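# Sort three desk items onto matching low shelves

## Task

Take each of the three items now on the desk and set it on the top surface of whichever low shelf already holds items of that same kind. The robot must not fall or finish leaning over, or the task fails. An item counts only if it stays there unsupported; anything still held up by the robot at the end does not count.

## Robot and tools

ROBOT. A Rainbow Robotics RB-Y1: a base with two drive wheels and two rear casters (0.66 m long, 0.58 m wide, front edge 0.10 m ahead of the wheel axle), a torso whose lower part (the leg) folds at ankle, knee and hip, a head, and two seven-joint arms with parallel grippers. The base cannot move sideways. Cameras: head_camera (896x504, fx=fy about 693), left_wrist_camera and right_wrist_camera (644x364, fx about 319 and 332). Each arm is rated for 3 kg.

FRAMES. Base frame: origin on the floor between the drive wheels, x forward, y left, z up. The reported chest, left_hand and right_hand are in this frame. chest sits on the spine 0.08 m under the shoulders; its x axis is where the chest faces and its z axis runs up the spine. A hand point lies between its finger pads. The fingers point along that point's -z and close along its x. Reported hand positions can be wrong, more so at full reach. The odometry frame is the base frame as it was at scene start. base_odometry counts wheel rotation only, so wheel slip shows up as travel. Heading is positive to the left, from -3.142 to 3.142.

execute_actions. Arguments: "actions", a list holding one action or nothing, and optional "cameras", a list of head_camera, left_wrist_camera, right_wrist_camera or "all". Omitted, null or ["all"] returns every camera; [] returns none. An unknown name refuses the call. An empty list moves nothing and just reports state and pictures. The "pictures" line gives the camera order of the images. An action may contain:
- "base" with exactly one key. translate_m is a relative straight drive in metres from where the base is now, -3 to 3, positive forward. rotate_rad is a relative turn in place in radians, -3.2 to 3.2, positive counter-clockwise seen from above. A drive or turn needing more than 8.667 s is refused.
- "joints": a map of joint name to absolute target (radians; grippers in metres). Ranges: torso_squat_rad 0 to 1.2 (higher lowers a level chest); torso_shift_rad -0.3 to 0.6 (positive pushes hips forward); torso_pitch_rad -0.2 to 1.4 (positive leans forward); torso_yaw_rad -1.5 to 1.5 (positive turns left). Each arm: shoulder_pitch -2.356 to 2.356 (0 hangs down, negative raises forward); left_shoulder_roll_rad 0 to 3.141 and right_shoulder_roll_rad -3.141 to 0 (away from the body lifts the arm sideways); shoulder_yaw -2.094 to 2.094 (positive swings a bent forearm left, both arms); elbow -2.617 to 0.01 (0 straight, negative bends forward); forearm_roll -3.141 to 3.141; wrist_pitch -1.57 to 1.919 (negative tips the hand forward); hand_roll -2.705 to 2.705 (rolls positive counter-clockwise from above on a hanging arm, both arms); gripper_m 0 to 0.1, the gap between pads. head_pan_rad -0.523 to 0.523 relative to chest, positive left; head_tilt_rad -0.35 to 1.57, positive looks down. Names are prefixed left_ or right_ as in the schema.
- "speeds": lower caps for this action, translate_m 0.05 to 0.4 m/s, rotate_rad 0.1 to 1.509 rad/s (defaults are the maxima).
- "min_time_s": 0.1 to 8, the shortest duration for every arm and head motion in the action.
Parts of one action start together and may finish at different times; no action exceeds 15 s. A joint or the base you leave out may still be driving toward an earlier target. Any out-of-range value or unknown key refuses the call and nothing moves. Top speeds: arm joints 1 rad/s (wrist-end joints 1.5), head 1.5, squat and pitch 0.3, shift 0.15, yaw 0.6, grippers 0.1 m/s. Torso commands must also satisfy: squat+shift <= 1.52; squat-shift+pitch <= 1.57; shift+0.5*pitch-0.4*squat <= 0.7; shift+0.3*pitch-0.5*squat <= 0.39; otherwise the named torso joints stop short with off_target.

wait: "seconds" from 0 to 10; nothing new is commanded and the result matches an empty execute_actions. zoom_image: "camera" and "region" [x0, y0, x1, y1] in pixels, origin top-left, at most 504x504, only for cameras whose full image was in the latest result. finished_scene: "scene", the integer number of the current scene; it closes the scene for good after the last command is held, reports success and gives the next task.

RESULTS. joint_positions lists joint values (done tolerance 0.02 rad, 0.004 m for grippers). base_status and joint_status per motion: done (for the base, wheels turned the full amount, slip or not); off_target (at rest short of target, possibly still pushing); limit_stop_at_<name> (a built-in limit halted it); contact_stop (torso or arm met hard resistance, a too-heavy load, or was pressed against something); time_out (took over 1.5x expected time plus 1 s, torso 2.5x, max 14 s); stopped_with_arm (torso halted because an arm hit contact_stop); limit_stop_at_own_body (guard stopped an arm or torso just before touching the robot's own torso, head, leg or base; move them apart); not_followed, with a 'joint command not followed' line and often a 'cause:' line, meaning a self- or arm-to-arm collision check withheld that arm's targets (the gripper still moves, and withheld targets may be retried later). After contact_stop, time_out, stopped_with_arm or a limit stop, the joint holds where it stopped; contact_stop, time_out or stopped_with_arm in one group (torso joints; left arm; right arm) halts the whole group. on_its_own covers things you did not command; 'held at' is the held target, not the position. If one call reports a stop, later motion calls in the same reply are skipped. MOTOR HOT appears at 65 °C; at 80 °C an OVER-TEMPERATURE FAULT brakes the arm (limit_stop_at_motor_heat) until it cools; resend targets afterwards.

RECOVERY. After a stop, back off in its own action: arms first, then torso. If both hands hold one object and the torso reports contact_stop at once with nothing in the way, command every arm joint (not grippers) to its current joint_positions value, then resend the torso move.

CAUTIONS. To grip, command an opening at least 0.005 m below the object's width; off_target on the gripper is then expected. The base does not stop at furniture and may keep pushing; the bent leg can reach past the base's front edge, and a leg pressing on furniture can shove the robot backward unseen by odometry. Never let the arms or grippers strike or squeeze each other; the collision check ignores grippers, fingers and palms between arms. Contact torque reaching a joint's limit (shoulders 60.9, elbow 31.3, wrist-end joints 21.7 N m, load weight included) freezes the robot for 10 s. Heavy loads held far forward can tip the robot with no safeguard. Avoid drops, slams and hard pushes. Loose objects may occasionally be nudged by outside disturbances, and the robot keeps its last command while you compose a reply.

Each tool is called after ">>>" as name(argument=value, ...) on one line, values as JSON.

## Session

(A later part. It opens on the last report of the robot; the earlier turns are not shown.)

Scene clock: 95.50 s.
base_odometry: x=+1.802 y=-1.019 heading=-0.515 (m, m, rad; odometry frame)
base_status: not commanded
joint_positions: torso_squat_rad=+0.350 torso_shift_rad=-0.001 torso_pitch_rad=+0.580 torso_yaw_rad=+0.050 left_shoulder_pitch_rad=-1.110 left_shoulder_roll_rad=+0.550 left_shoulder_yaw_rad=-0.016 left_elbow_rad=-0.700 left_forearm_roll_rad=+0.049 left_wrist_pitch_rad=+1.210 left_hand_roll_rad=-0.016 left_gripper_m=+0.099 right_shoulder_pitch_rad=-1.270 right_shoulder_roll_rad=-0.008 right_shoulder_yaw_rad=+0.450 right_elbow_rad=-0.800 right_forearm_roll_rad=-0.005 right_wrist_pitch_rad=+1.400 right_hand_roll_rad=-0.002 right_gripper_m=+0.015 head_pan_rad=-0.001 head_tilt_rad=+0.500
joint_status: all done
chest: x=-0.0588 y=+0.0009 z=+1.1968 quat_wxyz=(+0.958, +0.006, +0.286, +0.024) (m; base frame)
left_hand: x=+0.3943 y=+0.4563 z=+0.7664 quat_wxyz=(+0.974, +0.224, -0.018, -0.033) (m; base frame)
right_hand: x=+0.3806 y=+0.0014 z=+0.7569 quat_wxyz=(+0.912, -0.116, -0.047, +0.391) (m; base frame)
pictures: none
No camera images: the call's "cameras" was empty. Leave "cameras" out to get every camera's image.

Right missed again. Close left, look.

>>> execute_actions(actions=[{"joints":{"left_gripper_m":0.03,"right_gripper_m":0.1}}])

Scene clock: 98.27 s.
base_odometry: x=+1.802 y=-1.019 heading=-0.515 (m, m, rad; odometry frame)
base_status: not commanded
joint_positions: torso_squat_rad=+0.350 torso_shift_rad=-0.001 torso_pitch_rad=+0.580 torso_yaw_rad=+0.050 left_shoulder_pitch_rad=-1.110 left_shoulder_roll_rad=+0.550 left_shoulder_yaw_rad=-0.016 left_elbow_rad=-0.700 left_forearm_roll_rad=+0.049 left_wrist_pitch_rad=+1.210 left_hand_roll_rad=-0.016 left_gripper_m=+0.060 right_shoulder_pitch_rad=-1.270 right_shoulder_roll_rad=-0.008 right_shoulder_yaw_rad=+0.450 right_elbow_rad=-0.800 right_forearm_roll_rad=-0.005 right_wrist_pitch_rad=+1.400 right_hand_roll_rad=-0.002 right_gripper_m=+0.100 head_pan_rad=-0.001 head_tilt_rad=+0.500
joint_status: left_gripper_m off_target (ended at +0.060, target +0.030); the others done
chest: x=-0.0588 y=+0.0009 z=+1.1968 quat_wxyz=(+0.958, +0.006, +0.286, +0.024) (m; base frame)
left_hand: x=+0.3943 y=+0.4563 z=+0.7664 quat_wxyz=(+0.974, +0.224, -0.018, -0.033) (m; base frame)
right_hand: x=+0.3806 y=+0.0014 z=+0.7569 quat_wxyz=(+0.912, -0.116, -0.047, +0.391) (m; base frame)
pictures: head_camera, left_wrist_camera, right_wrist_camera
Images, in order (width x height): head_camera 896x504, left_wrist_camera 644x364, right_wrist_camera 644x364.

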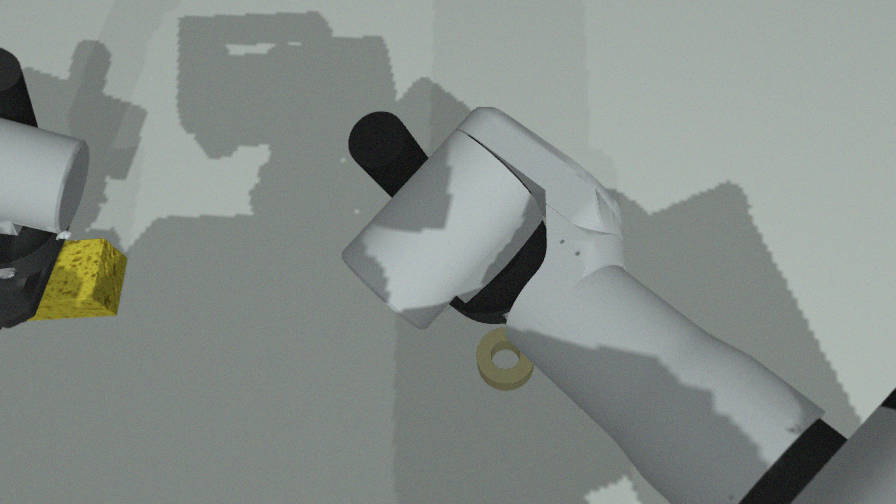

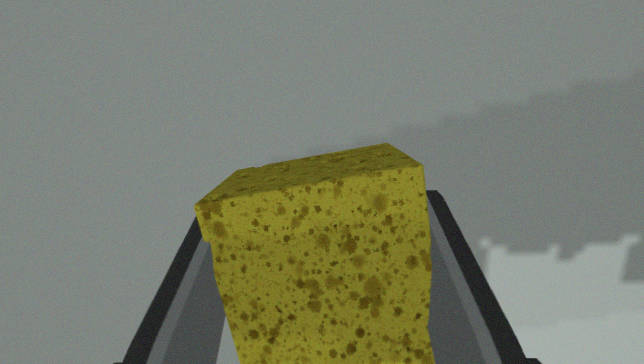

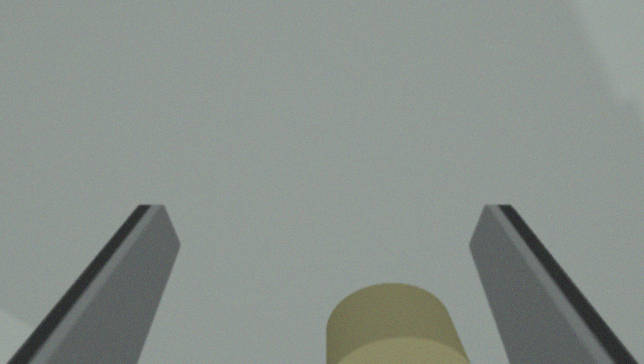

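>>> execute_actions(actions=[{"joints":{"left_shoulder_pitch_rad":-1.3,"left_wrist_pitch_rad":1.4,"torso_yaw_rad":0.1,"torso_pitch_rad":0.58,"right_elbow_rad":-0.9,"right_wrist_pitch_rad":1.5}}], cameras=["right_wrist_camera"])

Scene clock: 102.63 s.
base_odometry: x=+1.802 y=-1.019 heading=-0.515 (m, m, rad; odometry frame)
base_status: not commanded
joint_positions: torso_squat_rad=+0.350 torso_shift_rad=-0.001 torso_pitch_rad=+0.580 torso_yaw_rad=+0.100 left_shoulder_pitch_rad=-1.300 left_shoulder_roll_rad=+0.550 left_shoulder_yaw_rad=-0.016 left_elbow_rad=-0.700 left_forearm_roll_rad=+0.049 left_wrist_pitch_rad=+1.400 left_hand_roll_rad=-0.016 left_gripper_m=+0.060 right_shoulder_pitch_rad=-1.270 right_shoulder_roll_rad=-0.008 right_shoulder_yaw_rad=+0.450 right_elbow_rad=-0.900 right_forearm_roll_rad=-0.005 right_wrist_pitch_rad=+1.500 right_hand_roll_rad=-0.002 right_gripper_m=+0.100 head_pan_rad=-0.001 head_tilt_rad=+0.500
joint_status: all done
chest: x=-0.0588 y=+0.0009 z=+1.1968 quat_wxyz=(+0.957, +0.014, +0.286, +0.048) (m; base frame)
left_hand: x=+0.4287 y=+0.4494 z=+0.8504 quat_wxyz=(+0.974, +0.227, -0.014, -0.001) (m; base frame)
right_hand: x=+0.3792 y=+0.0401 z=+0.7817 quat_wxyz=(+0.905, -0.103, -0.054, +0.410) (m; base frame)
pictures: right_wrist_camera
Images, in order (width x height): right_wrist_camera 644x364.

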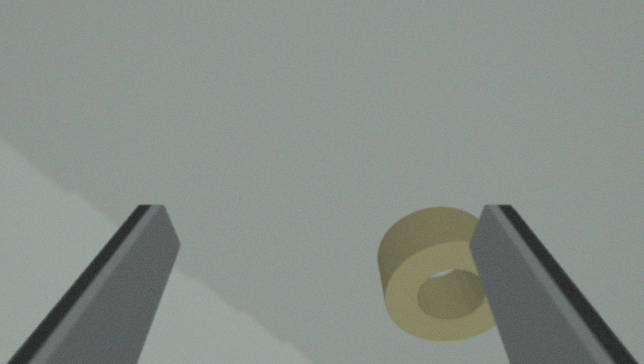

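Now lower via shoulder (which also pulls x back).

>>> execute_actions(actions=[{"joints":{"right_shoulder_pitch_rad":-1.2,"right_wrist_pitch_rad":1.43}}], cameras=["right_wrist_camera"])

Scene clock: 105.13 s.
base_odometry: x=+1.802 y=-1.019 heading=-0.515 (m, m, rad; odometry frame)
base_status: not commanded
joint_positions: torso_squat_rad=+0.350 torso_shift_rad=-0.001 torso_pitch_rad=+0.579 torso_yaw_rad=+0.100 left_shoulder_pitch_rad=-1.300 left_shoulder_roll_rad=+0.550 left_shoulder_yaw_rad=-0.016 left_elbow_rad=-0.700 left_forearm_roll_rad=+0.049 left_wrist_pitch_rad=+1.400 left_hand_roll_rad=-0.016 left_gripper_m=+0.060 right_shoulder_pitch_rad=-1.202 right_shoulder_roll_rad=-0.008 right_shoulder_yaw_rad=+0.450 right_elbow_rad=-0.901 right_forearm_roll_rad=-0.005 right_wrist_pitch_rad=+1.431 right_hand_roll_rad=-0.002 right_gripper_m=+0.100 head_pan_rad=-0.001 head_tilt_rad=+0.500
joint_status: all done
chest: x=-0.0592 y=+0.0009 z=+1.1969 quat_wxyz=(+0.957, +0.013, +0.285, +0.048) (m; base frame)
left_hand: x=+0.4285 y=+0.4494 z=+0.8508 quat_wxyz=(+0.974, +0.227, -0.015, -0.001) (m; base frame)
right_hand: x=+0.3631 y=+0.0377 z=+0.7547 quat_wxyz=(+0.907, -0.084, -0.053, +0.409) (m; base frame)
pictures: right_wrist_camera
Images, in order (width x height): right_wrist_camera 644x364.

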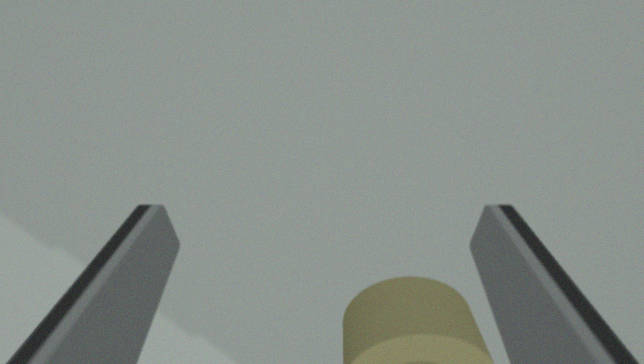

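>>> execute_actions(actions=[{"joints":{"right_gripper_m":0.015}}], cameras=["right_wrist_camera"])

Scene clock: 107.93 s.
base_odometry: x=+1.802 y=-1.019 heading=-0.515 (m, m, rad; odometry frame)
base_status: not commanded
joint_positions: torso_squat_rad=+0.350 torso_shift_rad=-0.001 torso_pitch_rad=+0.580 torso_yaw_rad=+0.100 left_shoulder_pitch_rad=-1.300 left_shoulder_roll_rad=+0.550 left_shoulder_yaw_rad=-0.016 left_elbow_rad=-0.700 left_forearm_roll_rad=+0.049 left_wrist_pitch_rad=+1.400 left_hand_roll_rad=-0.016 left_gripper_m=+0.060 right_shoulder_pitch_rad=-1.201 right_shoulder_roll_rad=-0.008 right_shoulder_yaw_rad=+0.450 right_elbow_rad=-0.901 right_forearm_roll_rad=-0.005 right_wrist_pitch_rad=+1.430 right_hand_roll_rad=-0.002 right_gripper_m=+0.015 head_pan_rad=-0.001 head_tilt_rad=+0.500
joint_status: all done
chest: x=-0.0590 y=+0.0009 z=+1.1969 quat_wxyz=(+0.957, +0.013, +0.285, +0.048) (m; base frame)
left_hand: x=+0.4286 y=+0.4494 z=+0.8506 quat_wxyz=(+0.974, +0.227, -0.014, -0.001) (m; base frame)
right_hand: x=+0.3627 y=+0.0375 z=+0.7540 quat_wxyz=(+0.907, -0.084, -0.053, +0.409) (m; base frame)
pictures: right_wrist_camera
Images, in order (width x height): right_wrist_camera 644x364.

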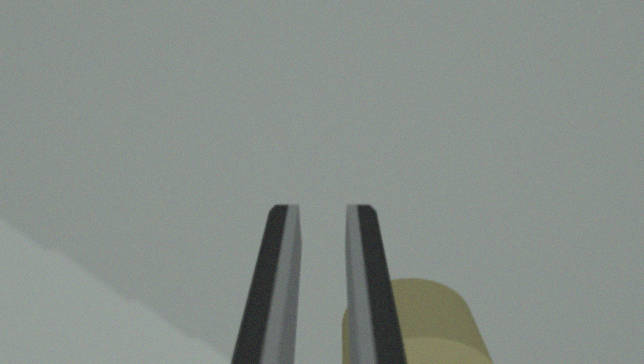

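>>> execute_actions(actions=[{"joints":{"right_gripper_m":0.1,"torso_yaw_rad":0.15,"torso_pitch_rad":0.58,"right_elbow_rad":-1.0,"right_shoulder_pitch_rad":-1.2,"right_wrist_pitch_rad":1.53}}], cameras=["right_wrist_camera"])

Scene clock: 112.40 s.
base_odometry: x=+1.802 y=-1.019 heading=-0.515 (m, m, rad; odometry frame)
base_status: not commanded
joint_positions: torso_squat_rad=+0.350 torso_shift_rad=-0.001 torso_pitch_rad=+0.580 torso_yaw_rad=+0.150 left_shoulder_pitch_rad=-1.300 left_shoulder_roll_rad=+0.550 left_shoulder_yaw_rad=-0.016 left_elbow_rad=-0.700 left_forearm_roll_rad=+0.049 left_wrist_pitch_rad=+1.400 left_hand_roll_rad=-0.016 left_gripper_m=+0.060 right_shoulder_pitch_rad=-1.200 right_shoulder_roll_rad=-0.008 right_shoulder_yaw_rad=+0.450 right_elbow_rad=-1.000 right_forearm_roll_rad=-0.005 right_wrist_pitch_rad=+1.530 right_hand_roll_rad=-0.002 right_gripper_m=+0.100 head_pan_rad=-0.001 head_tilt_rad=+0.500
joint_status: all done
chest: x=-0.0588 y=+0.0010 z=+1.1968 quat_wxyz=(+0.956, +0.021, +0.285, +0.072) (m; base frame)
left_hand: x=+0.4092 y=+0.4788 z=+0.8630 quat_wxyz=(+0.970, +0.240, -0.009, +0.019) (m; base frame)
right_hand: x=+0.3593 y=+0.0732 z=+0.7797 quat_wxyz=(+0.899, -0.070, -0.059, +0.428) (m; base frame)
pictures: right_wrist_camera
Images, in order (width x height): right_wrist_camera 644x364.

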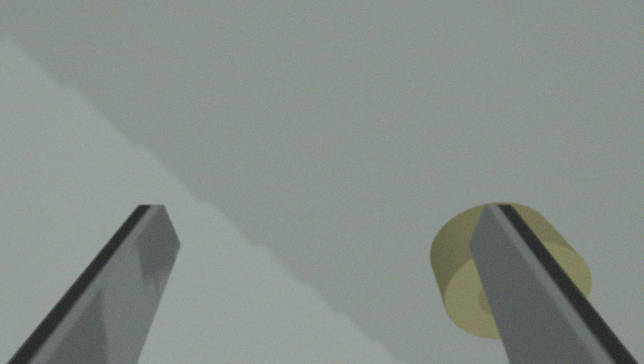

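>>> execute_actions(actions=[{"joints":{"right_elbow_rad":-1.18,"right_shoulder_pitch_rad":-1.12,"right_wrist_pitch_rad":1.63}}], cameras=["right_wrist_camera"])

Scene clock: 115.83 s.
base_odometry: x=+1.802 y=-1.019 heading=-0.515 (m, m, rad; odometry frame)
base_status: not commanded
joint_positions: torso_squat_rad=+0.350 torso_shift_rad=-0.001 torso_pitch_rad=+0.580 torso_yaw_rad=+0.150 left_shoulder_pitch_rad=-1.300 left_shoulder_roll_rad=+0.550 left_shoulder_yaw_rad=-0.016 left_elbow_rad=-0.700 left_forearm_roll_rad=+0.049 left_wrist_pitch_rad=+1.400 left_hand_roll_rad=-0.016 left_gripper_m=+0.060 right_shoulder_pitch_rad=-1.121 right_shoulder_roll_rad=-0.008 right_shoulder_yaw_rad=+0.450 right_elbow_rad=-1.180 right_forearm_roll_rad=-0.005 right_wrist_pitch_rad=+1.630 right_hand_roll_rad=-0.002 right_gripper_m=+0.100 head_pan_rad=-0.001 head_tilt_rad=+0.500
joint_status: all done
chest: x=-0.0588 y=+0.0010 z=+1.1968 quat_wxyz=(+0.956, +0.021, +0.285, +0.072) (m; base frame)
left_hand: x=+0.4092 y=+0.4788 z=+0.8630 quat_wxyz=(+0.970, +0.240, -0.009, +0.019) (m; base frame)
right_hand: x=+0.3376 y=+0.0774 z=+0.7943 quat_wxyz=(+0.902, -0.049, -0.056, +0.426) (m; base frame)
pictures: right_wrist_camera
Images, in order (width x height): right_wrist_camera 644x364.

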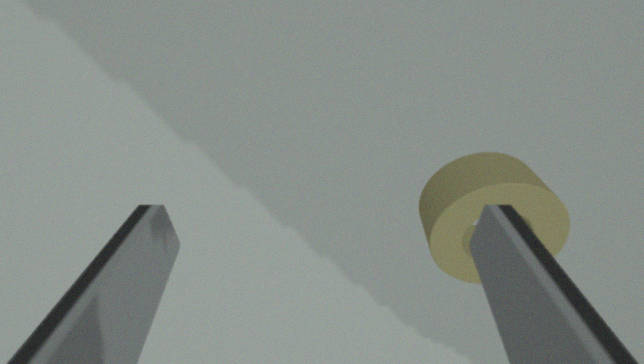

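>>> execute_actions(actions=[{"joints":{"torso_yaw_rad":0.1,"torso_pitch_rad":0.58,"right_elbow_rad":-1.4,"right_shoulder_pitch_rad":-0.98,"right_wrist_pitch_rad":1.71}}], cameras=["right_wrist_camera"])

Scene clock: 119.07 s.
base_odometry: x=+1.802 y=-1.019 heading=-0.515 (m, m, rad; odometry frame)
base_status: not commanded
joint_positions: torso_squat_rad=+0.350 torso_shift_rad=-0.001 torso_pitch_rad=+0.580 torso_yaw_rad=+0.100 left_shoulder_pitch_rad=-1.300 left_shoulder_roll_rad=+0.550 left_shoulder_yaw_rad=-0.016 left_elbow_rad=-0.700 left_forearm_roll_rad=+0.049 left_wrist_pitch_rad=+1.400 left_hand_roll_rad=-0.016 left_gripper_m=+0.060 right_shoulder_pitch_rad=-0.981 right_shoulder_roll_rad=-0.008 right_shoulder_yaw_rad=+0.450 right_elbow_rad=-1.400 right_forearm_roll_rad=-0.005 right_wrist_pitch_rad=+1.710 right_hand_roll_rad=-0.002 right_gripper_m=+0.100 head_pan_rad=-0.001 head_tilt_rad=+0.500
joint_status: all done
chest: x=-0.0588 y=+0.0009 z=+1.1968 quat_wxyz=(+0.957, +0.013, +0.286, +0.048) (m; base frame)
left_hand: x=+0.4286 y=+0.4493 z=+0.8503 quat_wxyz=(+0.974, +0.227, -0.014, -0.001) (m; base frame)
right_hand: x=+0.3046 y=+0.0495 z=+0.7987 quat_wxyz=(+0.915, -0.025, -0.045, +0.400) (m; base frame)
pictures: right_wrist_camera
Images, in order (width x height): right_wrist_camera 644x364.

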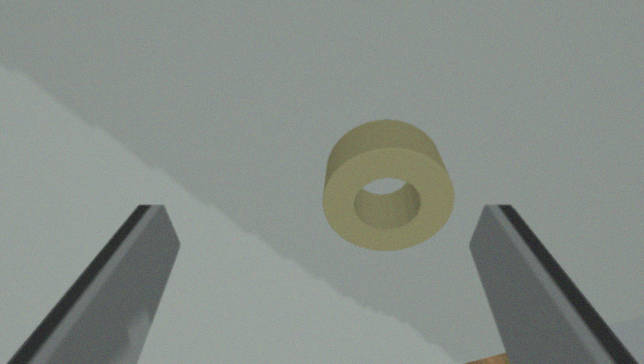

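Good. Lower by squat (~0.045 m).

>>> execute_actions(actions=[{"joints":{"torso_squat_rad":0.42}}], cameras=["right_wrist_camera"])

Scene clock: 121.70 s.
base_odometry: x=+1.802 y=-1.019 heading=-0.515 (m, m, rad; odometry frame)
base_status: not commanded
joint_positions: torso_squat_rad=+0.420 torso_shift_rad=-0.001 torso_pitch_rad=+0.580 torso_yaw_rad=+0.100 left_shoulder_pitch_rad=-1.300 left_shoulder_roll_rad=+0.550 left_shoulder_yaw_rad=-0.016 left_elbow_rad=-0.700 left_forearm_roll_rad=+0.049 left_wrist_pitch_rad=+1.400 left_hand_roll_rad=-0.016 left_gripper_m=+0.060 right_shoulder_pitch_rad=-0.980 right_shoulder_roll_rad=-0.008 right_shoulder_yaw_rad=+0.450 right_elbow_rad=-1.400 right_forearm_roll_rad=-0.005 right_wrist_pitch_rad=+1.710 right_hand_roll_rad=-0.002 right_gripper_m=+0.100 head_pan_rad=-0.001 head_tilt_rad=+0.500
joint_status: all done
chest: x=-0.0587 y=+0.0009 z=+1.1785 quat_wxyz=(+0.957, +0.013, +0.286, +0.048) (m; base frame)
left_hand: x=+0.4287 y=+0.4493 z=+0.8319 quat_wxyz=(+0.974, +0.227, -0.014, -0.001) (m; base frame)
right_hand: x=+0.3046 y=+0.0494 z=+0.7804 quat_wxyz=(+0.915, -0.025, -0.045, +0.400) (m; base frame)
pictures: right_wrist_camera
Images, in order (width x height): right_wrist_camera 644x364.

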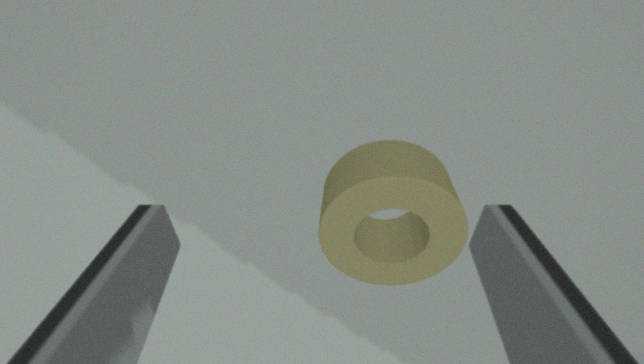

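>>> execute_actions(actions=[{"joints":{"torso_squat_rad":0.51}}], cameras=[])

>>> execute_actions(actions=[{"joints":{"right_gripper_m":0.015}}], cameras=["right_wrist_camera"])

Scene clock: 124.80 s.
base_odometry: x=+1.802 y=-1.019 heading=-0.515 (m, m, rad; odometry frame)
base_status: not commanded
joint_positions: torso_squat_rad=+0.510 torso_shift_rad=-0.001 torso_pitch_rad=+0.578 torso_yaw_rad=+0.100 left_shoulder_pitch_rad=-1.300 left_shoulder_roll_rad=+0.550 left_shoulder_yaw_rad=-0.016 left_elbow_rad=-0.700 left_forearm_roll_rad=+0.049 left_wrist_pitch_rad=+1.400 left_hand_roll_rad=-0.016 left_gripper_m=+0.060 right_shoulder_pitch_rad=-0.984 right_shoulder_roll_rad=-0.007 right_shoulder_yaw_rad=+0.450 right_elbow_rad=-1.403 right_forearm_roll_rad=-0.005 right_wrist_pitch_rad=+1.712 right_hand_roll_rad=-0.002 right_gripper_m=+0.100 head_pan_rad=-0.001 head_tilt_rad=+0.500
joint_status: all done
chest: x=-0.0599 y=+0.0008 z=+1.1506 quat_wxyz=(+0.957, +0.013, +0.285, +0.048) (m; base frame)
left_hand: x=+0.4283 y=+0.4492 z=+0.8051 quat_wxyz=(+0.974, +0.227, -0.015, -0.001) (m; base frame)
right_hand: x=+0.3054 y=+0.0506 z=+0.7554 quat_wxyz=(+0.915, -0.025, -0.048, +0.400) (m; base frame)
pictures: none
No camera images: the call's "cameras" was empty. Leave "cameras" out to get every camera's image.

Scene clock: 126.13 s.
base_odometry: x=+1.802 y=-1.019 heading=-0.515 (m, m, rad; odometry frame)
base_status: not commanded
joint_positions: torso_squat_rad=+0.510 torso_shift_rad=-0.001 torso_pitch_rad=+0.579 torso_yaw_rad=+0.100 left_shoulder_pitch_rad=-1.300 left_shoulder_roll_rad=+0.550 left_shoulder_yaw_rad=-0.016 left_elbow_rad=-0.700 left_forearm_roll_rad=+0.049 left_wrist_pitch_rad=+1.400 left_hand_roll_rad=-0.016 left_gripper_m=+0.060 right_shoulder_pitch_rad=-0.983 right_shoulder_roll_rad=-0.007 right_shoulder_yaw_rad=+0.450 right_elbow_rad=-1.402 right_forearm_roll_rad=-0.005 right_wrist_pitch_rad=+1.711 right_hand_roll_rad=-0.002 right_gripper_m=+0.049 head_pan_rad=-0.001 head_tilt_rad=+0.500
joint_status: right_gripper_m off_target (ended at +0.049, target +0.015)
chest: x=-0.0594 y=+0.0008 z=+1.1504 quat_wxyz=(+0.957, +0.013, +0.285, +0.048) (m; base frame)
left_hand: x=+0.4285 y=+0.4492 z=+0.8046 quat_wxyz=(+0.974, +0.227, -0.015, -0.001) (m; base frame)
right_hand: x=+0.3053 y=+0.0506 z=+0.7544 quat_wxyz=(+0.915, -0.025, -0.048, +0.400) (m; base frame)
pictures: right_wrist_camera
Images, in order (width x height): right_wrist_camera 644x364.

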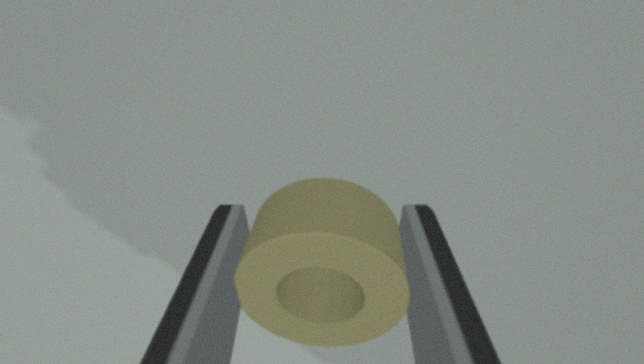

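>>> execute_actions(actions=[{"base":{"translate_m":-0.3},"joints":{"torso_squat_rad":0.3,"torso_pitch_rad":0.3,"torso_yaw_rad":0}}], cameras=[])

>>> execute_actions(actions=[{"base":{"rotate_rad":2.6},"joints":{"head_tilt_rad":0.3}}], cameras=[])

>>> execute_actions(actions=[{"base":{"translate_m":2.75}}], cameras=[])

>>> execute_actions(actions=[{"base":{"rotate_rad":-1.04}}], cameras=["head_camera"])

Scene clock: 134.60 s.
base_odometry: x=+1.541 y=-0.871 heading=-0.516 (m, m, rad; odometry frame)
base_status: done
joint_positions: torso_squat_rad=+0.300 torso_shift_rad=-0.001 torso_pitch_rad=+0.300 torso_yaw_rad=+0.000 left_shoulder_pitch_rad=-1.300 left_shoulder_roll_rad=+0.550 left_shoulder_yaw_rad=-0.016 left_elbow_rad=-0.700 left_forearm_roll_rad=+0.049 left_wrist_pitch_rad=+1.400 left_hand_roll_rad=-0.016 left_gripper_m=+0.060 right_shoulder_pitch_rad=-0.980 right_shoulder_roll_rad=-0.008 right_shoulder_yaw_rad=+0.450 right_elbow_rad=-1.400 right_forearm_roll_rad=-0.005 right_wrist_pitch_rad=+1.710 right_hand_roll_rad=-0.002 right_gripper_m=+0.049 head_pan_rad=-0.001 head_tilt_rad=+0.500
joint_status: all done
chest: x=-0.1369 y=+0.0009 z=+1.2448 quat_wxyz=(+0.989, -0.001, +0.149, +0.000) (m; base frame)
left_hand: x=+0.4671 y=+0.3877 z=+1.0342 quat_wxyz=(+0.966, +0.203, -0.160, -0.013) (m; base frame)
right_hand: x=+0.3245 y=-0.0027 z=+0.9621 quat_wxyz=(+0.916, -0.102, -0.163, +0.352) (m; base frame)
pictures: none
No camera images: the call's "cameras" was empty. Leave "cameras" out to get every camera's image.

Scene clock: 139.50 s.
base_odometry: x=+1.541 y=-0.871 heading=+2.083 (m, m, rad; odometry frame)
base_status: done
joint_positions: torso_squat_rad=+0.300 torso_shift_rad=-0.001 torso_pitch_rad=+0.300 torso_yaw_rad=+0.000 left_shoulder_pitch_rad=-1.300 left_shoulder_roll_rad=+0.550 left_shoulder_yaw_rad=-0.016 left_elbow_rad=-0.700 left_forearm_roll_rad=+0.049 left_wrist_pitch_rad=+1.400 left_hand_roll_rad=-0.016 left_gripper_m=+0.060 right_shoulder_pitch_rad=-0.980 right_shoulder_roll_rad=-0.008 right_shoulder_yaw_rad=+0.450 right_elbow_rad=-1.400 right_forearm_roll_rad=-0.005 right_wrist_pitch_rad=+1.710 right_hand_roll_rad=-0.002 right_gripper_m=+0.049 head_pan_rad=-0.001 head_tilt_rad=+0.300
joint_status: all done
chest: x=-0.1369 y=+0.0010 z=+1.2448 quat_wxyz=(+0.989, -0.001, +0.149, +0.000) (m; base frame)
left_hand: x=+0.4671 y=+0.3877 z=+1.0342 quat_wxyz=(+0.966, +0.203, -0.160, -0.013) (m; base frame)
right_hand: x=+0.3245 y=-0.0027 z=+0.9621 quat_wxyz=(+0.916, -0.102, -0.163, +0.352) (m; base frame)
pictures: none
No camera images: the call's "cameras" was empty. Leave "cameras" out to get every camera's image.

Scene clock: 147.73 s.
base_odometry: x=+0.192 y=+1.525 heading=+2.084 (m, m, rad; odometry frame)
base_status: done
joint_positions: torso_squat_rad=+0.300 torso_shift_rad=+0.000 torso_pitch_rad=+0.300 torso_yaw_rad=+0.000 left_shoulder_pitch_rad=-1.300 left_shoulder_roll_rad=+0.550 left_shoulder_yaw_rad=-0.016 left_elbow_rad=-0.700 left_forearm_roll_rad=+0.049 left_wrist_pitch_rad=+1.400 left_hand_roll_rad=-0.016 left_gripper_m=+0.060 right_shoulder_pitch_rad=-0.980 right_shoulder_roll_rad=-0.008 right_shoulder_yaw_rad=+0.450 right_elbow_rad=-1.400 right_forearm_roll_rad=-0.005 right_wrist_pitch_rad=+1.710 right_hand_roll_rad=-0.002 right_gripper_m=+0.049 head_pan_rad=-0.001 head_tilt_rad=+0.300
joint_status: not commanded
chest: x=-0.1369 y=+0.0010 z=+1.2448 quat_wxyz=(+0.989, -0.001, +0.149, +0.000) (m; base frame)
left_hand: x=+0.4671 y=+0.3877 z=+1.0342 quat_wxyz=(+0.966, +0.203, -0.160, -0.013) (m; base frame)
right_hand: x=+0.3245 y=-0.0027 z=+0.9620 quat_wxyz=(+0.916, -0.102, -0.163, +0.352) (m; base frame)
pictures: none
No camera images: the call's "cameras" was empty. Leave "cameras" out to get every camera's image.

Scene clock: 150.93 s.
base_odometry: x=+0.192 y=+1.525 heading=+1.044 (m, m, rad; odometry frame)
base_status: done
joint_positions: torso_squat_rad=+0.300 torso_shift_rad=-0.001 torso_pitch_rad=+0.300 torso_yaw_rad=+0.000 left_shoulder_pitch_rad=-1.300 left_shoulder_roll_rad=+0.550 left_shoulder_yaw_rad=-0.016 left_elbow_rad=-0.700 left_forearm_roll_rad=+0.049 left_wrist_pitch_rad=+1.400 left_hand_roll_rad=-0.016 left_gripper_m=+0.060 right_shoulder_pitch_rad=-0.980 right_shoulder_roll_rad=-0.008 right_shoulder_yaw_rad=+0.450 right_elbow_rad=-1.400 right_forearm_roll_rad=-0.005 right_wrist_pitch_rad=+1.710 right_hand_roll_rad=-0.002 right_gripper_m=+0.049 head_pan_rad=-0.001 head_tilt_rad=+0.300
joint_status: not commanded
chest: x=-0.1369 y=+0.0010 z=+1.2448 quat_wxyz=(+0.989, -0.001, +0.149, +0.000) (m; base frame)
left_hand: x=+0.4671 y=+0.3877 z=+1.0342 quat_wxyz=(+0.966, +0.203, -0.160, -0.013) (m; base frame)
right_hand: x=+0.3245 y=-0.0027 z=+0.9620 quat_wxyz=(+0.916, -0.102, -0.163, +0.352) (m; base frame)
pictures: head_camera
Images, in order (width x height): head_camera 896x504.

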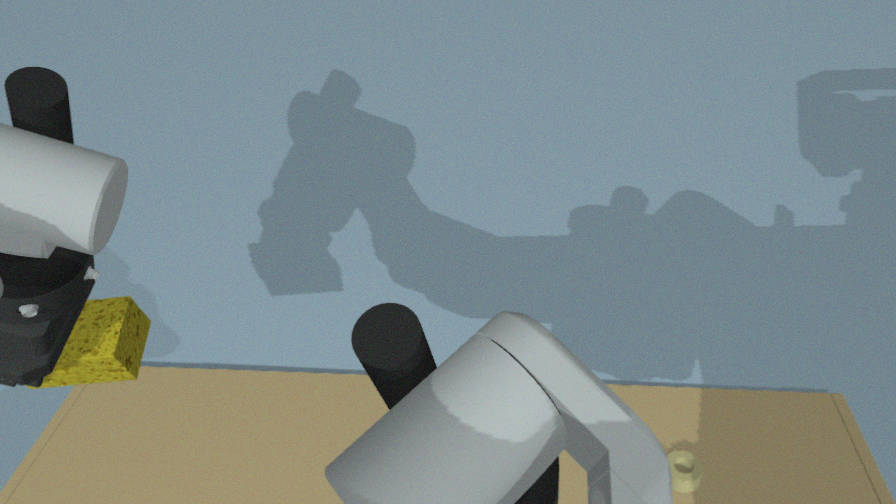

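With the hand high, check with its camera after moving closer.

>>> execute_actions(actions=[{"base":{"translate_m":0.2},"joints":{"torso_pitch_rad":0.58,"head_tilt_rad":0.7}}])

Scene clock: 156.60 s.
base_odometry: x=+0.292 y=+1.698 heading=+1.044 (m, m, rad; odometry frame)
base_status: done
joint_positions: torso_squat_rad=+0.300 torso_shift_rad=+0.000 torso_pitch_rad=+0.580 torso_yaw_rad=+0.000 left_shoulder_pitch_rad=-1.300 left_shoulder_roll_rad=+0.550 left_shoulder_yaw_rad=-0.016 left_elbow_rad=-0.700 left_forearm_roll_rad=+0.049 left_wrist_pitch_rad=+1.400 left_hand_roll_rad=-0.016 left_gripper_m=+0.060 right_shoulder_pitch_rad=-0.980 right_shoulder_roll_rad=-0.008 right_shoulder_yaw_rad=+0.450 right_elbow_rad=-1.400 right_forearm_roll_rad=-0.005 right_wrist_pitch_rad=+1.710 right_hand_roll_rad=-0.002 right_gripper_m=+0.049 head_pan_rad=-0.001 head_tilt_rad=+0.700
joint_status: all done
chest: x=-0.0587 y=+0.0009 z=+1.2080 quat_wxyz=(+0.958, -0.001, +0.286, +0.000) (m; base frame)
left_hand: x=+0.4636 y=+0.3876 z=+0.8386 quat_wxyz=(+0.979, +0.199, -0.024, -0.041) (m; base frame)
right_hand: x=+0.3065 y=-0.0028 z=+0.8087 quat_wxyz=(+0.930, -0.052, -0.033, +0.362) (m; base frame)
pictures: head_camera, left_wrist_camera, right_wrist_camera
Images, in order (width x height): head_camera 896x504, left_wrist_camera 644x364, right_wrist_camera 644x364.

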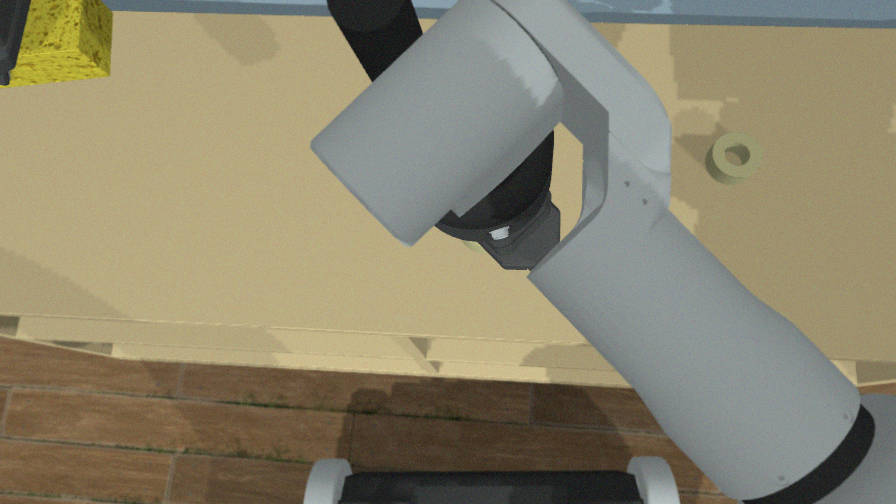

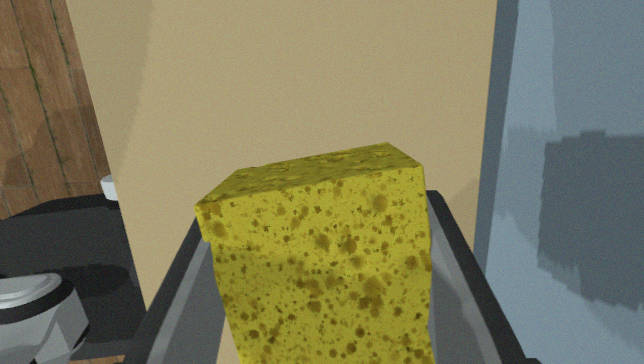

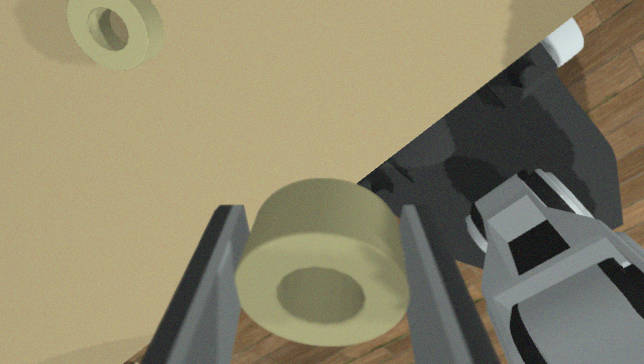

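>>> execute_actions(actions=[{"base":{"translate_m":0.08},"joints":{"right_shoulder_pitch_rad":-1.27,"right_elbow_rad":-0.8,"right_wrist_pitch_rad":1.4,"left_shoulder_pitch_rad":-1.7}}], cameras=[])

>>> execute_actions(actions=[{"joints":{"torso_squat_rad":0.8}}], cameras=["right_wrist_camera","head_camera"])

Scene clock: 169.80 s.
TORQUE FAULT: left_wrist_pitch_rad reached its load limit. The robot stopped for 10 seconds, dropped its targets and accepts commands again. The stop added 9.1 s to the call and to motion_time.
base_odometry: x=+0.321 y=+1.747 heading=+1.047 (m, m, rad; odometry frame)
base_status: translate_m torque_fault (by the wheels' count: +0.056 of +0.080)
joint_positions: torso_squat_rad=+0.300 torso_shift_rad=-0.002 torso_pitch_rad=+0.578 torso_yaw_rad=+0.001 left_shoulder_pitch_rad=-1.585 left_shoulder_roll_rad=+0.548 left_shoulder_yaw_rad=-0.016 left_elbow_rad=-0.658 left_forearm_roll_rad=+0.050 left_wrist_pitch_rad=+1.478 left_hand_roll_rad=-0.016 left_gripper_m=+0.060 right_shoulder_pitch_rad=-1.142 right_shoulder_roll_rad=-0.008 right_shoulder_yaw_rad=+0.450 right_elbow_rad=-1.045 right_forearm_roll_rad=-0.005 right_wrist_pitch_rad=+1.539 right_hand_roll_rad=-0.002 right_gripper_m=+0.049 head_pan_rad=-0.001 head_tilt_rad=+0.700
joint_status: left_shoulder_pitch_rad torque_fault (moved -0.286 of -0.400); right_shoulder_pitch_rad torque_fault (moved -0.162 of -0.290); right_elbow_rad torque_fault (moved +0.355 of +0.600); right_wrist_pitch_rad torque_fault (moved -0.171 of -0.310)
on_its_own: left_shoulder_pitch_rad is held at -1.595, not at your -1.700, since a torque_fault; left_elbow_rad is held at -0.672, not at your -0.700, since a torque_fault; left_wrist_pitch_rad is held at +1.458, not at your +1.400, since a torque_fault; right_shoulder_pitch_rad is held at -1.142, not at your -1.270, since a torque_fault; right_elbow_rad is held at -1.045, not at your -0.800, since a torque_fault; right_wrist_pitch_rad is held at +1.539, not at your +1.400, since a torque_fault
chest: x=-0.0606 y=+0.0012 z=+1.2084 quat_wxyz=(+0.959, -0.001, +0.285, +0.001) (m; base frame)
left_hand: x=+0.5460 y=+0.3322 z=+0.9601 quat_wxyz=(+0.978, +0.177, -0.106, -0.042) (m; base frame)
right_hand: x=+0.3444 y=-0.0158 z=+0.7783 quat_wxyz=(+0.923, -0.099, -0.027, +0.370) (m; base frame)
pictures: none
No camera images: the call's "cameras" was empty. Leave "cameras" out to get every camera's image.

not run: a stop came earlier in this reply.

Left hand hit the wall. Pull it back by bending the elbow.

>>> execute_actions(actions=[{"joints":{"left_elbow_rad":-1.6,"left_shoulder_pitch_rad":-1.4,"right_shoulder_pitch_rad":-1.27,"right_elbow_rad":-0.8,"right_wrist_pitch_rad":1.4}}], cameras=[])

>>> execute_actions(actions=[{"joints":{"torso_squat_rad":0.8}}], cameras=["right_wrist_camera","head_camera"])

Scene clock: 179.87 s.
TORQUE FAULT: left_wrist_pitch_rad reached its load limit. The robot stopped for 10 seconds, dropped its targets and accepts commands again. The robot was already stopped when this call's commands were due to start, so it ran none of them. The stop added 6.8 s to the call and to motion_time.
base_odometry: x=+0.321 y=+1.747 heading=+1.047 (m, m, rad; odometry frame)
base_status: not commanded
joint_positions: torso_squat_rad=+0.300 torso_shift_rad=-0.002 torso_pitch_rad=+0.579 torso_yaw_rad=+0.001 left_shoulder_pitch_rad=-1.580 left_shoulder_roll_rad=+0.548 left_shoulder_yaw_rad=-0.016 left_elbow_rad=-0.653 left_forearm_roll_rad=+0.050 left_wrist_pitch_rad=+1.481 left_hand_roll_rad=-0.016 left_gripper_m=+0.060 right_shoulder_pitch_rad=-1.142 right_shoulder_roll_rad=-0.008 right_shoulder_yaw_rad=+0.450 right_elbow_rad=-1.045 right_forearm_roll_rad=-0.005 right_wrist_pitch_rad=+1.539 right_hand_roll_rad=-0.002 right_gripper_m=+0.049 head_pan_rad=-0.001 head_tilt_rad=+0.700
joint_status: left_shoulder_pitch_rad not_run; left_elbow_rad not_run; right_shoulder_pitch_rad not_run; right_elbow_rad not_run; right_wrist_pitch_rad not_run
on_its_own: left_shoulder_pitch_rad is held at -1.585, not at your -1.400, since a torque_fault; left_elbow_rad is held at -0.658, not at your -1.600, since a torque_fault; left_wrist_pitch_rad is held at +1.478, not at your +1.400, since a torque_fault; right_shoulder_pitch_rad is held at -1.142, not at your -1.270, since a torque_fault; right_elbow_rad is held at -1.045, not at your -0.800, since a torque_fault; right_wrist_pitch_rad is held at +1.539, not at your +1.400, since a torque_fault
chest: x=-0.0598 y=+0.0011 z=+1.2082 quat_wxyz=(+0.958, -0.001, +0.285, +0.000) (m; base frame)
left_hand: x=+0.5430 y=+0.3335 z=+0.9549 quat_wxyz=(+0.978, +0.178, -0.099, -0.041) (m; base frame)
right_hand: x=+0.3448 y=-0.0161 z=+0.7778 quat_wxyz=(+0.923, -0.099, -0.026, +0.370) (m; base frame)
pictures: none
No camera images: the call's "cameras" was empty. Leave "cameras" out to get every camera's image.

not run: a stop came earlier in this reply.

Back the base off.

>>> execute_actions(actions=[{"base":{"translate_m":-0.1}}], cameras=[])

>>> execute_actions(actions=[{"joints":{"left_elbow_rad":-1.6,"left_shoulder_pitch_rad":-1.4,"right_shoulder_pitch_rad":-1.27,"right_elbow_rad":-0.8,"right_wrist_pitch_rad":1.4}}], cameras=[])

>>> execute_actions(actions=[{"base":{"translate_m":0.1},"joints":{"torso_squat_rad":0.8}}], cameras=["right_wrist_camera","head_camera"])

Scene clock: 184.60 s.
base_odometry: x=+0.271 y=+1.660 heading=+1.047 (m, m, rad; odometry frame)
base_status: done
joint_positions: torso_squat_rad=+0.300 torso_shift_rad=-0.001 torso_pitch_rad=+0.580 torso_yaw_rad=+0.000 left_shoulder_pitch_rad=-1.585 left_shoulder_roll_rad=+0.548 left_shoulder_yaw_rad=-0.016 left_elbow_rad=-0.657 left_forearm_roll_rad=+0.050 left_wrist_pitch_rad=+1.478 left_hand_roll_rad=-0.016 left_gripper_m=+0.060 right_shoulder_pitch_rad=-1.142 right_shoulder_roll_rad=-0.008 right_shoulder_yaw_rad=+0.450 right_elbow_rad=-1.045 right_forearm_roll_rad=-0.005 right_wrist_pitch_rad=+1.539 right_hand_roll_rad=-0.002 right_gripper_m=+0.049 head_pan_rad=-0.001 head_tilt_rad=+0.700
joint_status: not commanded
on_its_own: left_shoulder_pitch_rad is held at -1.585, not at your -1.400, since a torque_fault; left_elbow_rad is held at -0.658, not at your -1.600, since a torque_fault; left_wrist_pitch_rad is held at +1.478, not at your +1.400, since a torque_fault; right_shoulder_pitch_rad is held at -1.142, not at your -1.270, since a torque_fault; right_elbow_rad is held at -1.045, not at your -0.800, since a torque_fault; right_wrist_pitch_rad is held at +1.539, not at your +1.400, since a torque_fault
chest: x=-0.0588 y=+0.0009 z=+1.2081 quat_wxyz=(+0.958, -0.001, +0.286, +0.000) (m; base frame)
left_hand: x=+0.5475 y=+0.3312 z=+0.9581 quat_wxyz=(+0.978, +0.177, -0.105, -0.043) (m; base frame)
right_hand: x=+0.3452 y=-0.0166 z=+0.7772 quat_wxyz=(+0.923, -0.099, -0.026, +0.370) (m; base frame)
pictures: none
No camera images: the call's "cameras" was empty. Leave "cameras" out to get every camera's image.

Scene clock: 186.17 s.
base_odometry: x=+0.271 y=+1.660 heading=+1.047 (m, m, rad; odometry frame)
base_status: not commanded
joint_positions: torso_squat_rad=+0.300 torso_shift_rad=+0.000 torso_pitch_rad=+0.580 torso_yaw_rad=+0.000 left_shoulder_pitch_rad=-1.400 left_shoulder_roll_rad=+0.548 left_shoulder_yaw_rad=-0.016 left_elbow_rad=-1.600 left_forearm_roll_rad=+0.050 left_wrist_pitch_rad=+1.478 left_hand_roll_rad=-0.016 left_gripper_m=+0.060 right_shoulder_pitch_rad=-1.270 right_shoulder_roll_rad=-0.008 right_shoulder_yaw_rad=+0.450 right_elbow_rad=-0.800 right_forearm_roll_rad=-0.005 right_wrist_pitch_rad=+1.400 right_hand_roll_rad=-0.002 right_gripper_m=+0.049 head_pan_rad=-0.001 head_tilt_rad=+0.700
joint_status: all done
on_its_own: left_wrist_pitch_rad is held at +1.478, not at your +1.400, since a torque_fault
chest: x=-0.0588 y=+0.0009 z=+1.2081 quat_wxyz=(+0.958, -0.001, +0.286, +0.000) (m; base frame)
left_hand: x=+0.5905 y=+0.2282 z=+1.1642 quat_wxyz=(+0.866, +0.161, -0.453, -0.139) (m; base frame)
right_hand: x=+0.3799 y=-0.0290 z=+0.7685 quat_wxyz=(+0.918, -0.129, -0.039, +0.373) (m; base frame)
pictures: none
No camera images: the call's "cameras" was empty. Leave "cameras" out to get every camera's image.

Scene clock: 196.77 s.
TORQUE FAULT: left_wrist_pitch_rad reached its load limit. The robot stopped for 10 seconds, dropped its targets and accepts commands again. The stop added 8.9 s to the call and to motion_time.
base_odometry: x=+0.308 y=+1.725 heading=+1.050 (m, m, rad; odometry frame)
base_status: translate_m torque_fault (by the wheels' count: +0.074 of +0.100)
joint_positions: torso_squat_rad=+0.398 torso_shift_rad=-0.007 torso_pitch_rad=+0.569 torso_yaw_rad=+0.002 left_shoulder_pitch_rad=-1.394 left_shoulder_roll_rad=+0.545 left_shoulder_yaw_rad=-0.018 left_elbow_rad=-1.604 left_forearm_roll_rad=+0.052 left_wrist_pitch_rad=+1.500 left_hand_roll_rad=-0.016 left_gripper_m=+0.058 right_shoulder_pitch_rad=-1.270 right_shoulder_roll_rad=-0.008 right_shoulder_yaw_rad=+0.450 right_elbow_rad=-0.800 right_forearm_roll_rad=-0.005 right_wrist_pitch_rad=+1.400 right_hand_roll_rad=-0.002 right_gripper_m=+0.049 head_pan_rad=-0.001 head_tilt_rad=+0.700
joint_status: torso_squat_rad contact_stop (moved +0.098 of +0.500)
on_its_own: torso_squat_rad is held at +0.398, not at your +0.800, since a contact_stop; left_wrist_pitch_rad is held at +1.496, not at your +1.400, since a torque_fault
chest: x=-0.0657 y=+0.0010 z=+1.1863 quat_wxyz=(+0.960, -0.001, +0.281, +0.001) (m; base frame)
left_hand: x=+0.5795 y=+0.2291 z=+1.1424 quat_wxyz=(+0.869, +0.162, -0.446, -0.139) (m; base frame)
right_hand: x=+0.3779 y=-0.0278 z=+0.7516 quat_wxyz=(+0.917, -0.131, -0.044, +0.373) (m; base frame)
pictures: head_camera, right_wrist_camera
Images, in order (width x height): head_camera 896x504, right_wrist_camera 644x364.

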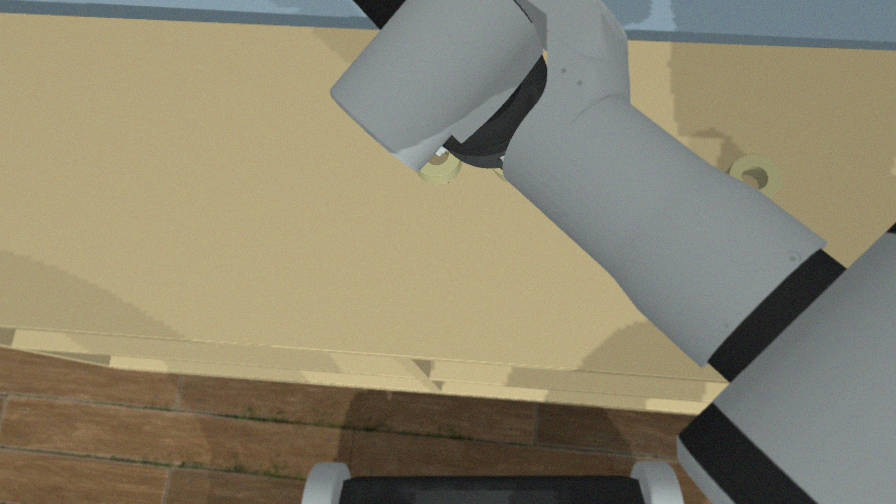

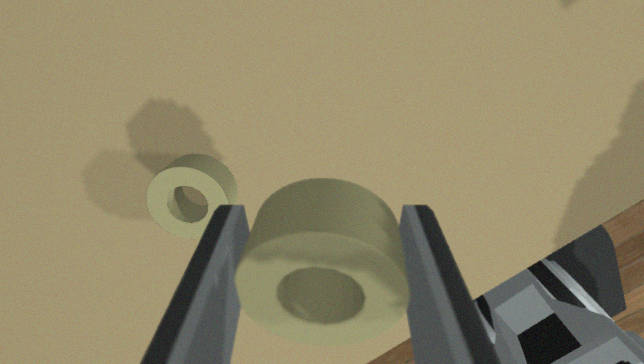

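>>> execute_actions(actions=[{"base":{"translate_m":-0.06},"joints":{"left_shoulder_pitch_rad":-0.95,"left_wrist_pitch_rad":1.4}}], cameras=[])

>>> execute_actions(actions=[{"joints":{"torso_squat_rad":0.8}}], cameras=["right_wrist_camera"])

Scene clock: 200.50 s.
base_odometry: x=+0.278 y=+1.673 heading=+1.050 (m, m, rad; odometry frame)
base_status: done
joint_positions: torso_squat_rad=+0.398 torso_shift_rad=-0.004 torso_pitch_rad=+0.573 torso_yaw_rad=+0.001 left_shoulder_pitch_rad=-1.384 left_shoulder_roll_rad=+0.543 left_shoulder_yaw_rad=-0.020 left_elbow_rad=-1.606 left_forearm_roll_rad=+0.053 left_wrist_pitch_rad=+1.495 left_hand_roll_rad=-0.016 left_gripper_m=+0.060 right_shoulder_pitch_rad=-1.270 right_shoulder_roll_rad=-0.008 right_shoulder_yaw_rad=+0.450 right_elbow_rad=-0.800 right_forearm_roll_rad=-0.005 right_wrist_pitch_rad=+1.400 right_hand_roll_rad=-0.002 right_gripper_m=+0.049 head_pan_rad=-0.001 head_tilt_rad=+0.700
joint_status: left_shoulder_pitch_rad contact_stop_at_left_wrist_pitch_rad (moved +0.010 of +0.444); left_wrist_pitch_rad contact_stop (moved -0.005 of -0.100)
on_its_own: torso_squat_rad is held at +0.398, not at your +0.800, since a contact_stop; left_shoulder_pitch_rad is held at -1.384, not at your -0.950, since a contact_stop; left_wrist_pitch_rad is held at +1.495, not at your +1.400, since a contact_stop
chest: x=-0.0628 y=+0.0009 z=+1.1858 quat_wxyz=(+0.959, -0.001, +0.283, +0.001) (m; base frame)
left_hand: x=+0.5818 y=+0.2284 z=+1.1344 quat_wxyz=(+0.871, +0.161, -0.443, -0.141) (m; base frame)
right_hand: x=+0.3788 y=-0.0283 z=+0.7492 quat_wxyz=(+0.918, -0.130, -0.042, +0.373) (m; base frame)
pictures: none
No camera images: the call's "cameras" was empty. Leave "cameras" out to get every camera's image.

not run: a stop came earlier in this reply.

>>> execute_actions(actions=[{"joints":{"left_shoulder_pitch_rad":-0.95,"left_wrist_pitch_rad":1.4}}], cameras=[])

>>> execute_actions(actions=[{"joints":{"torso_squat_rad":0.8}}], cameras=["right_wrist_camera"])

Scene clock: 203.43 s.
base_odometry: x=+0.278 y=+1.673 heading=+1.050 (m, m, rad; odometry frame)
base_status: not commanded
joint_positions: torso_squat_rad=+0.398 torso_shift_rad=-0.004 torso_pitch_rad=+0.573 torso_yaw_rad=+0.001 left_shoulder_pitch_rad=-0.950 left_shoulder_roll_rad=+0.543 left_shoulder_yaw_rad=-0.020 left_elbow_rad=-1.606 left_forearm_roll_rad=+0.053 left_wrist_pitch_rad=+1.400 left_hand_roll_rad=-0.016 left_gripper_m=+0.060 right_shoulder_pitch_rad=-1.270 right_shoulder_roll_rad=-0.008 right_shoulder_yaw_rad=+0.450 right_elbow_rad=-0.800 right_forearm_roll_rad=-0.005 right_wrist_pitch_rad=+1.400 right_hand_roll_rad=-0.002 right_gripper_m=+0.049 head_pan_rad=-0.001 head_tilt_rad=+0.700
joint_status: all done
on_its_own: torso_squat_rad is held at +0.398, not at your +0.800, since a contact_stop
chest: x=-0.0628 y=+0.0009 z=+1.1858 quat_wxyz=(+0.959, -0.001, +0.283, +0.001) (m; base frame)
left_hand: x=+0.4979 y=+0.3092 z=+0.9202 quat_wxyz=(+0.929, +0.185, -0.285, -0.143) (m; base frame)
right_hand: x=+0.3788 y=-0.0283 z=+0.7492 quat_wxyz=(+0.918, -0.130, -0.042, +0.373) (m; base frame)
pictures: none
No camera images: the call's "cameras" was empty. Leave "cameras" out to get every camera's image.

Scene clock: 205.37 s.
base_odometry: x=+0.278 y=+1.673 heading=+1.050 (m, m, rad; odometry frame)
base_status: not commanded
joint_positions: torso_squat_rad=+0.705 torso_shift_rad=-0.006 torso_pitch_rad=+0.568 torso_yaw_rad=+0.001 left_shoulder_pitch_rad=-0.950 left_shoulder_roll_rad=+0.543 left_shoulder_yaw_rad=-0.020 left_elbow_rad=-1.606 left_forearm_roll_rad=+0.053 left_wrist_pitch_rad=+1.400 left_hand_roll_rad=-0.016 left_gripper_m=+0.060 right_shoulder_pitch_rad=-1.274 right_shoulder_roll_rad=-0.008 right_shoulder_yaw_rad=+0.450 right_elbow_rad=-0.802 right_forearm_roll_rad=-0.005 right_wrist_pitch_rad=+1.400 right_hand_roll_rad=-0.002 right_gripper_m=+0.049 head_pan_rad=-0.001 head_tilt_rad=+0.700
joint_status: torso_squat_rad contact_stop (moved +0.307 of +0.402)
on_its_own: torso_squat_rad is held at +0.705, not at your +0.800, since a contact_stop
chest: x=-0.0648 y=+0.0008 z=+1.0744 quat_wxyz=(+0.960, -0.001, +0.280, +0.000) (m; base frame)
left_hand: x=+0.4975 y=+0.3089 z=+0.8119 quat_wxyz=(+0.929, +0.185, -0.288, -0.143) (m; base frame)
right_hand: x=+0.3814 y=-0.0274 z=+0.6425 quat_wxyz=(+0.917, -0.132, -0.048, +0.373) (m; base frame)
pictures: right_wrist_camera
Images, in order (width x height): right_wrist_camera 644x364.

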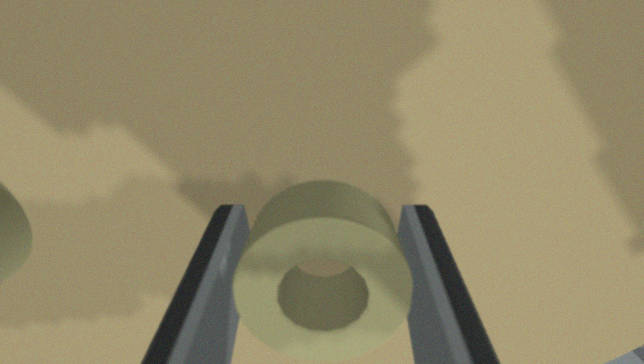

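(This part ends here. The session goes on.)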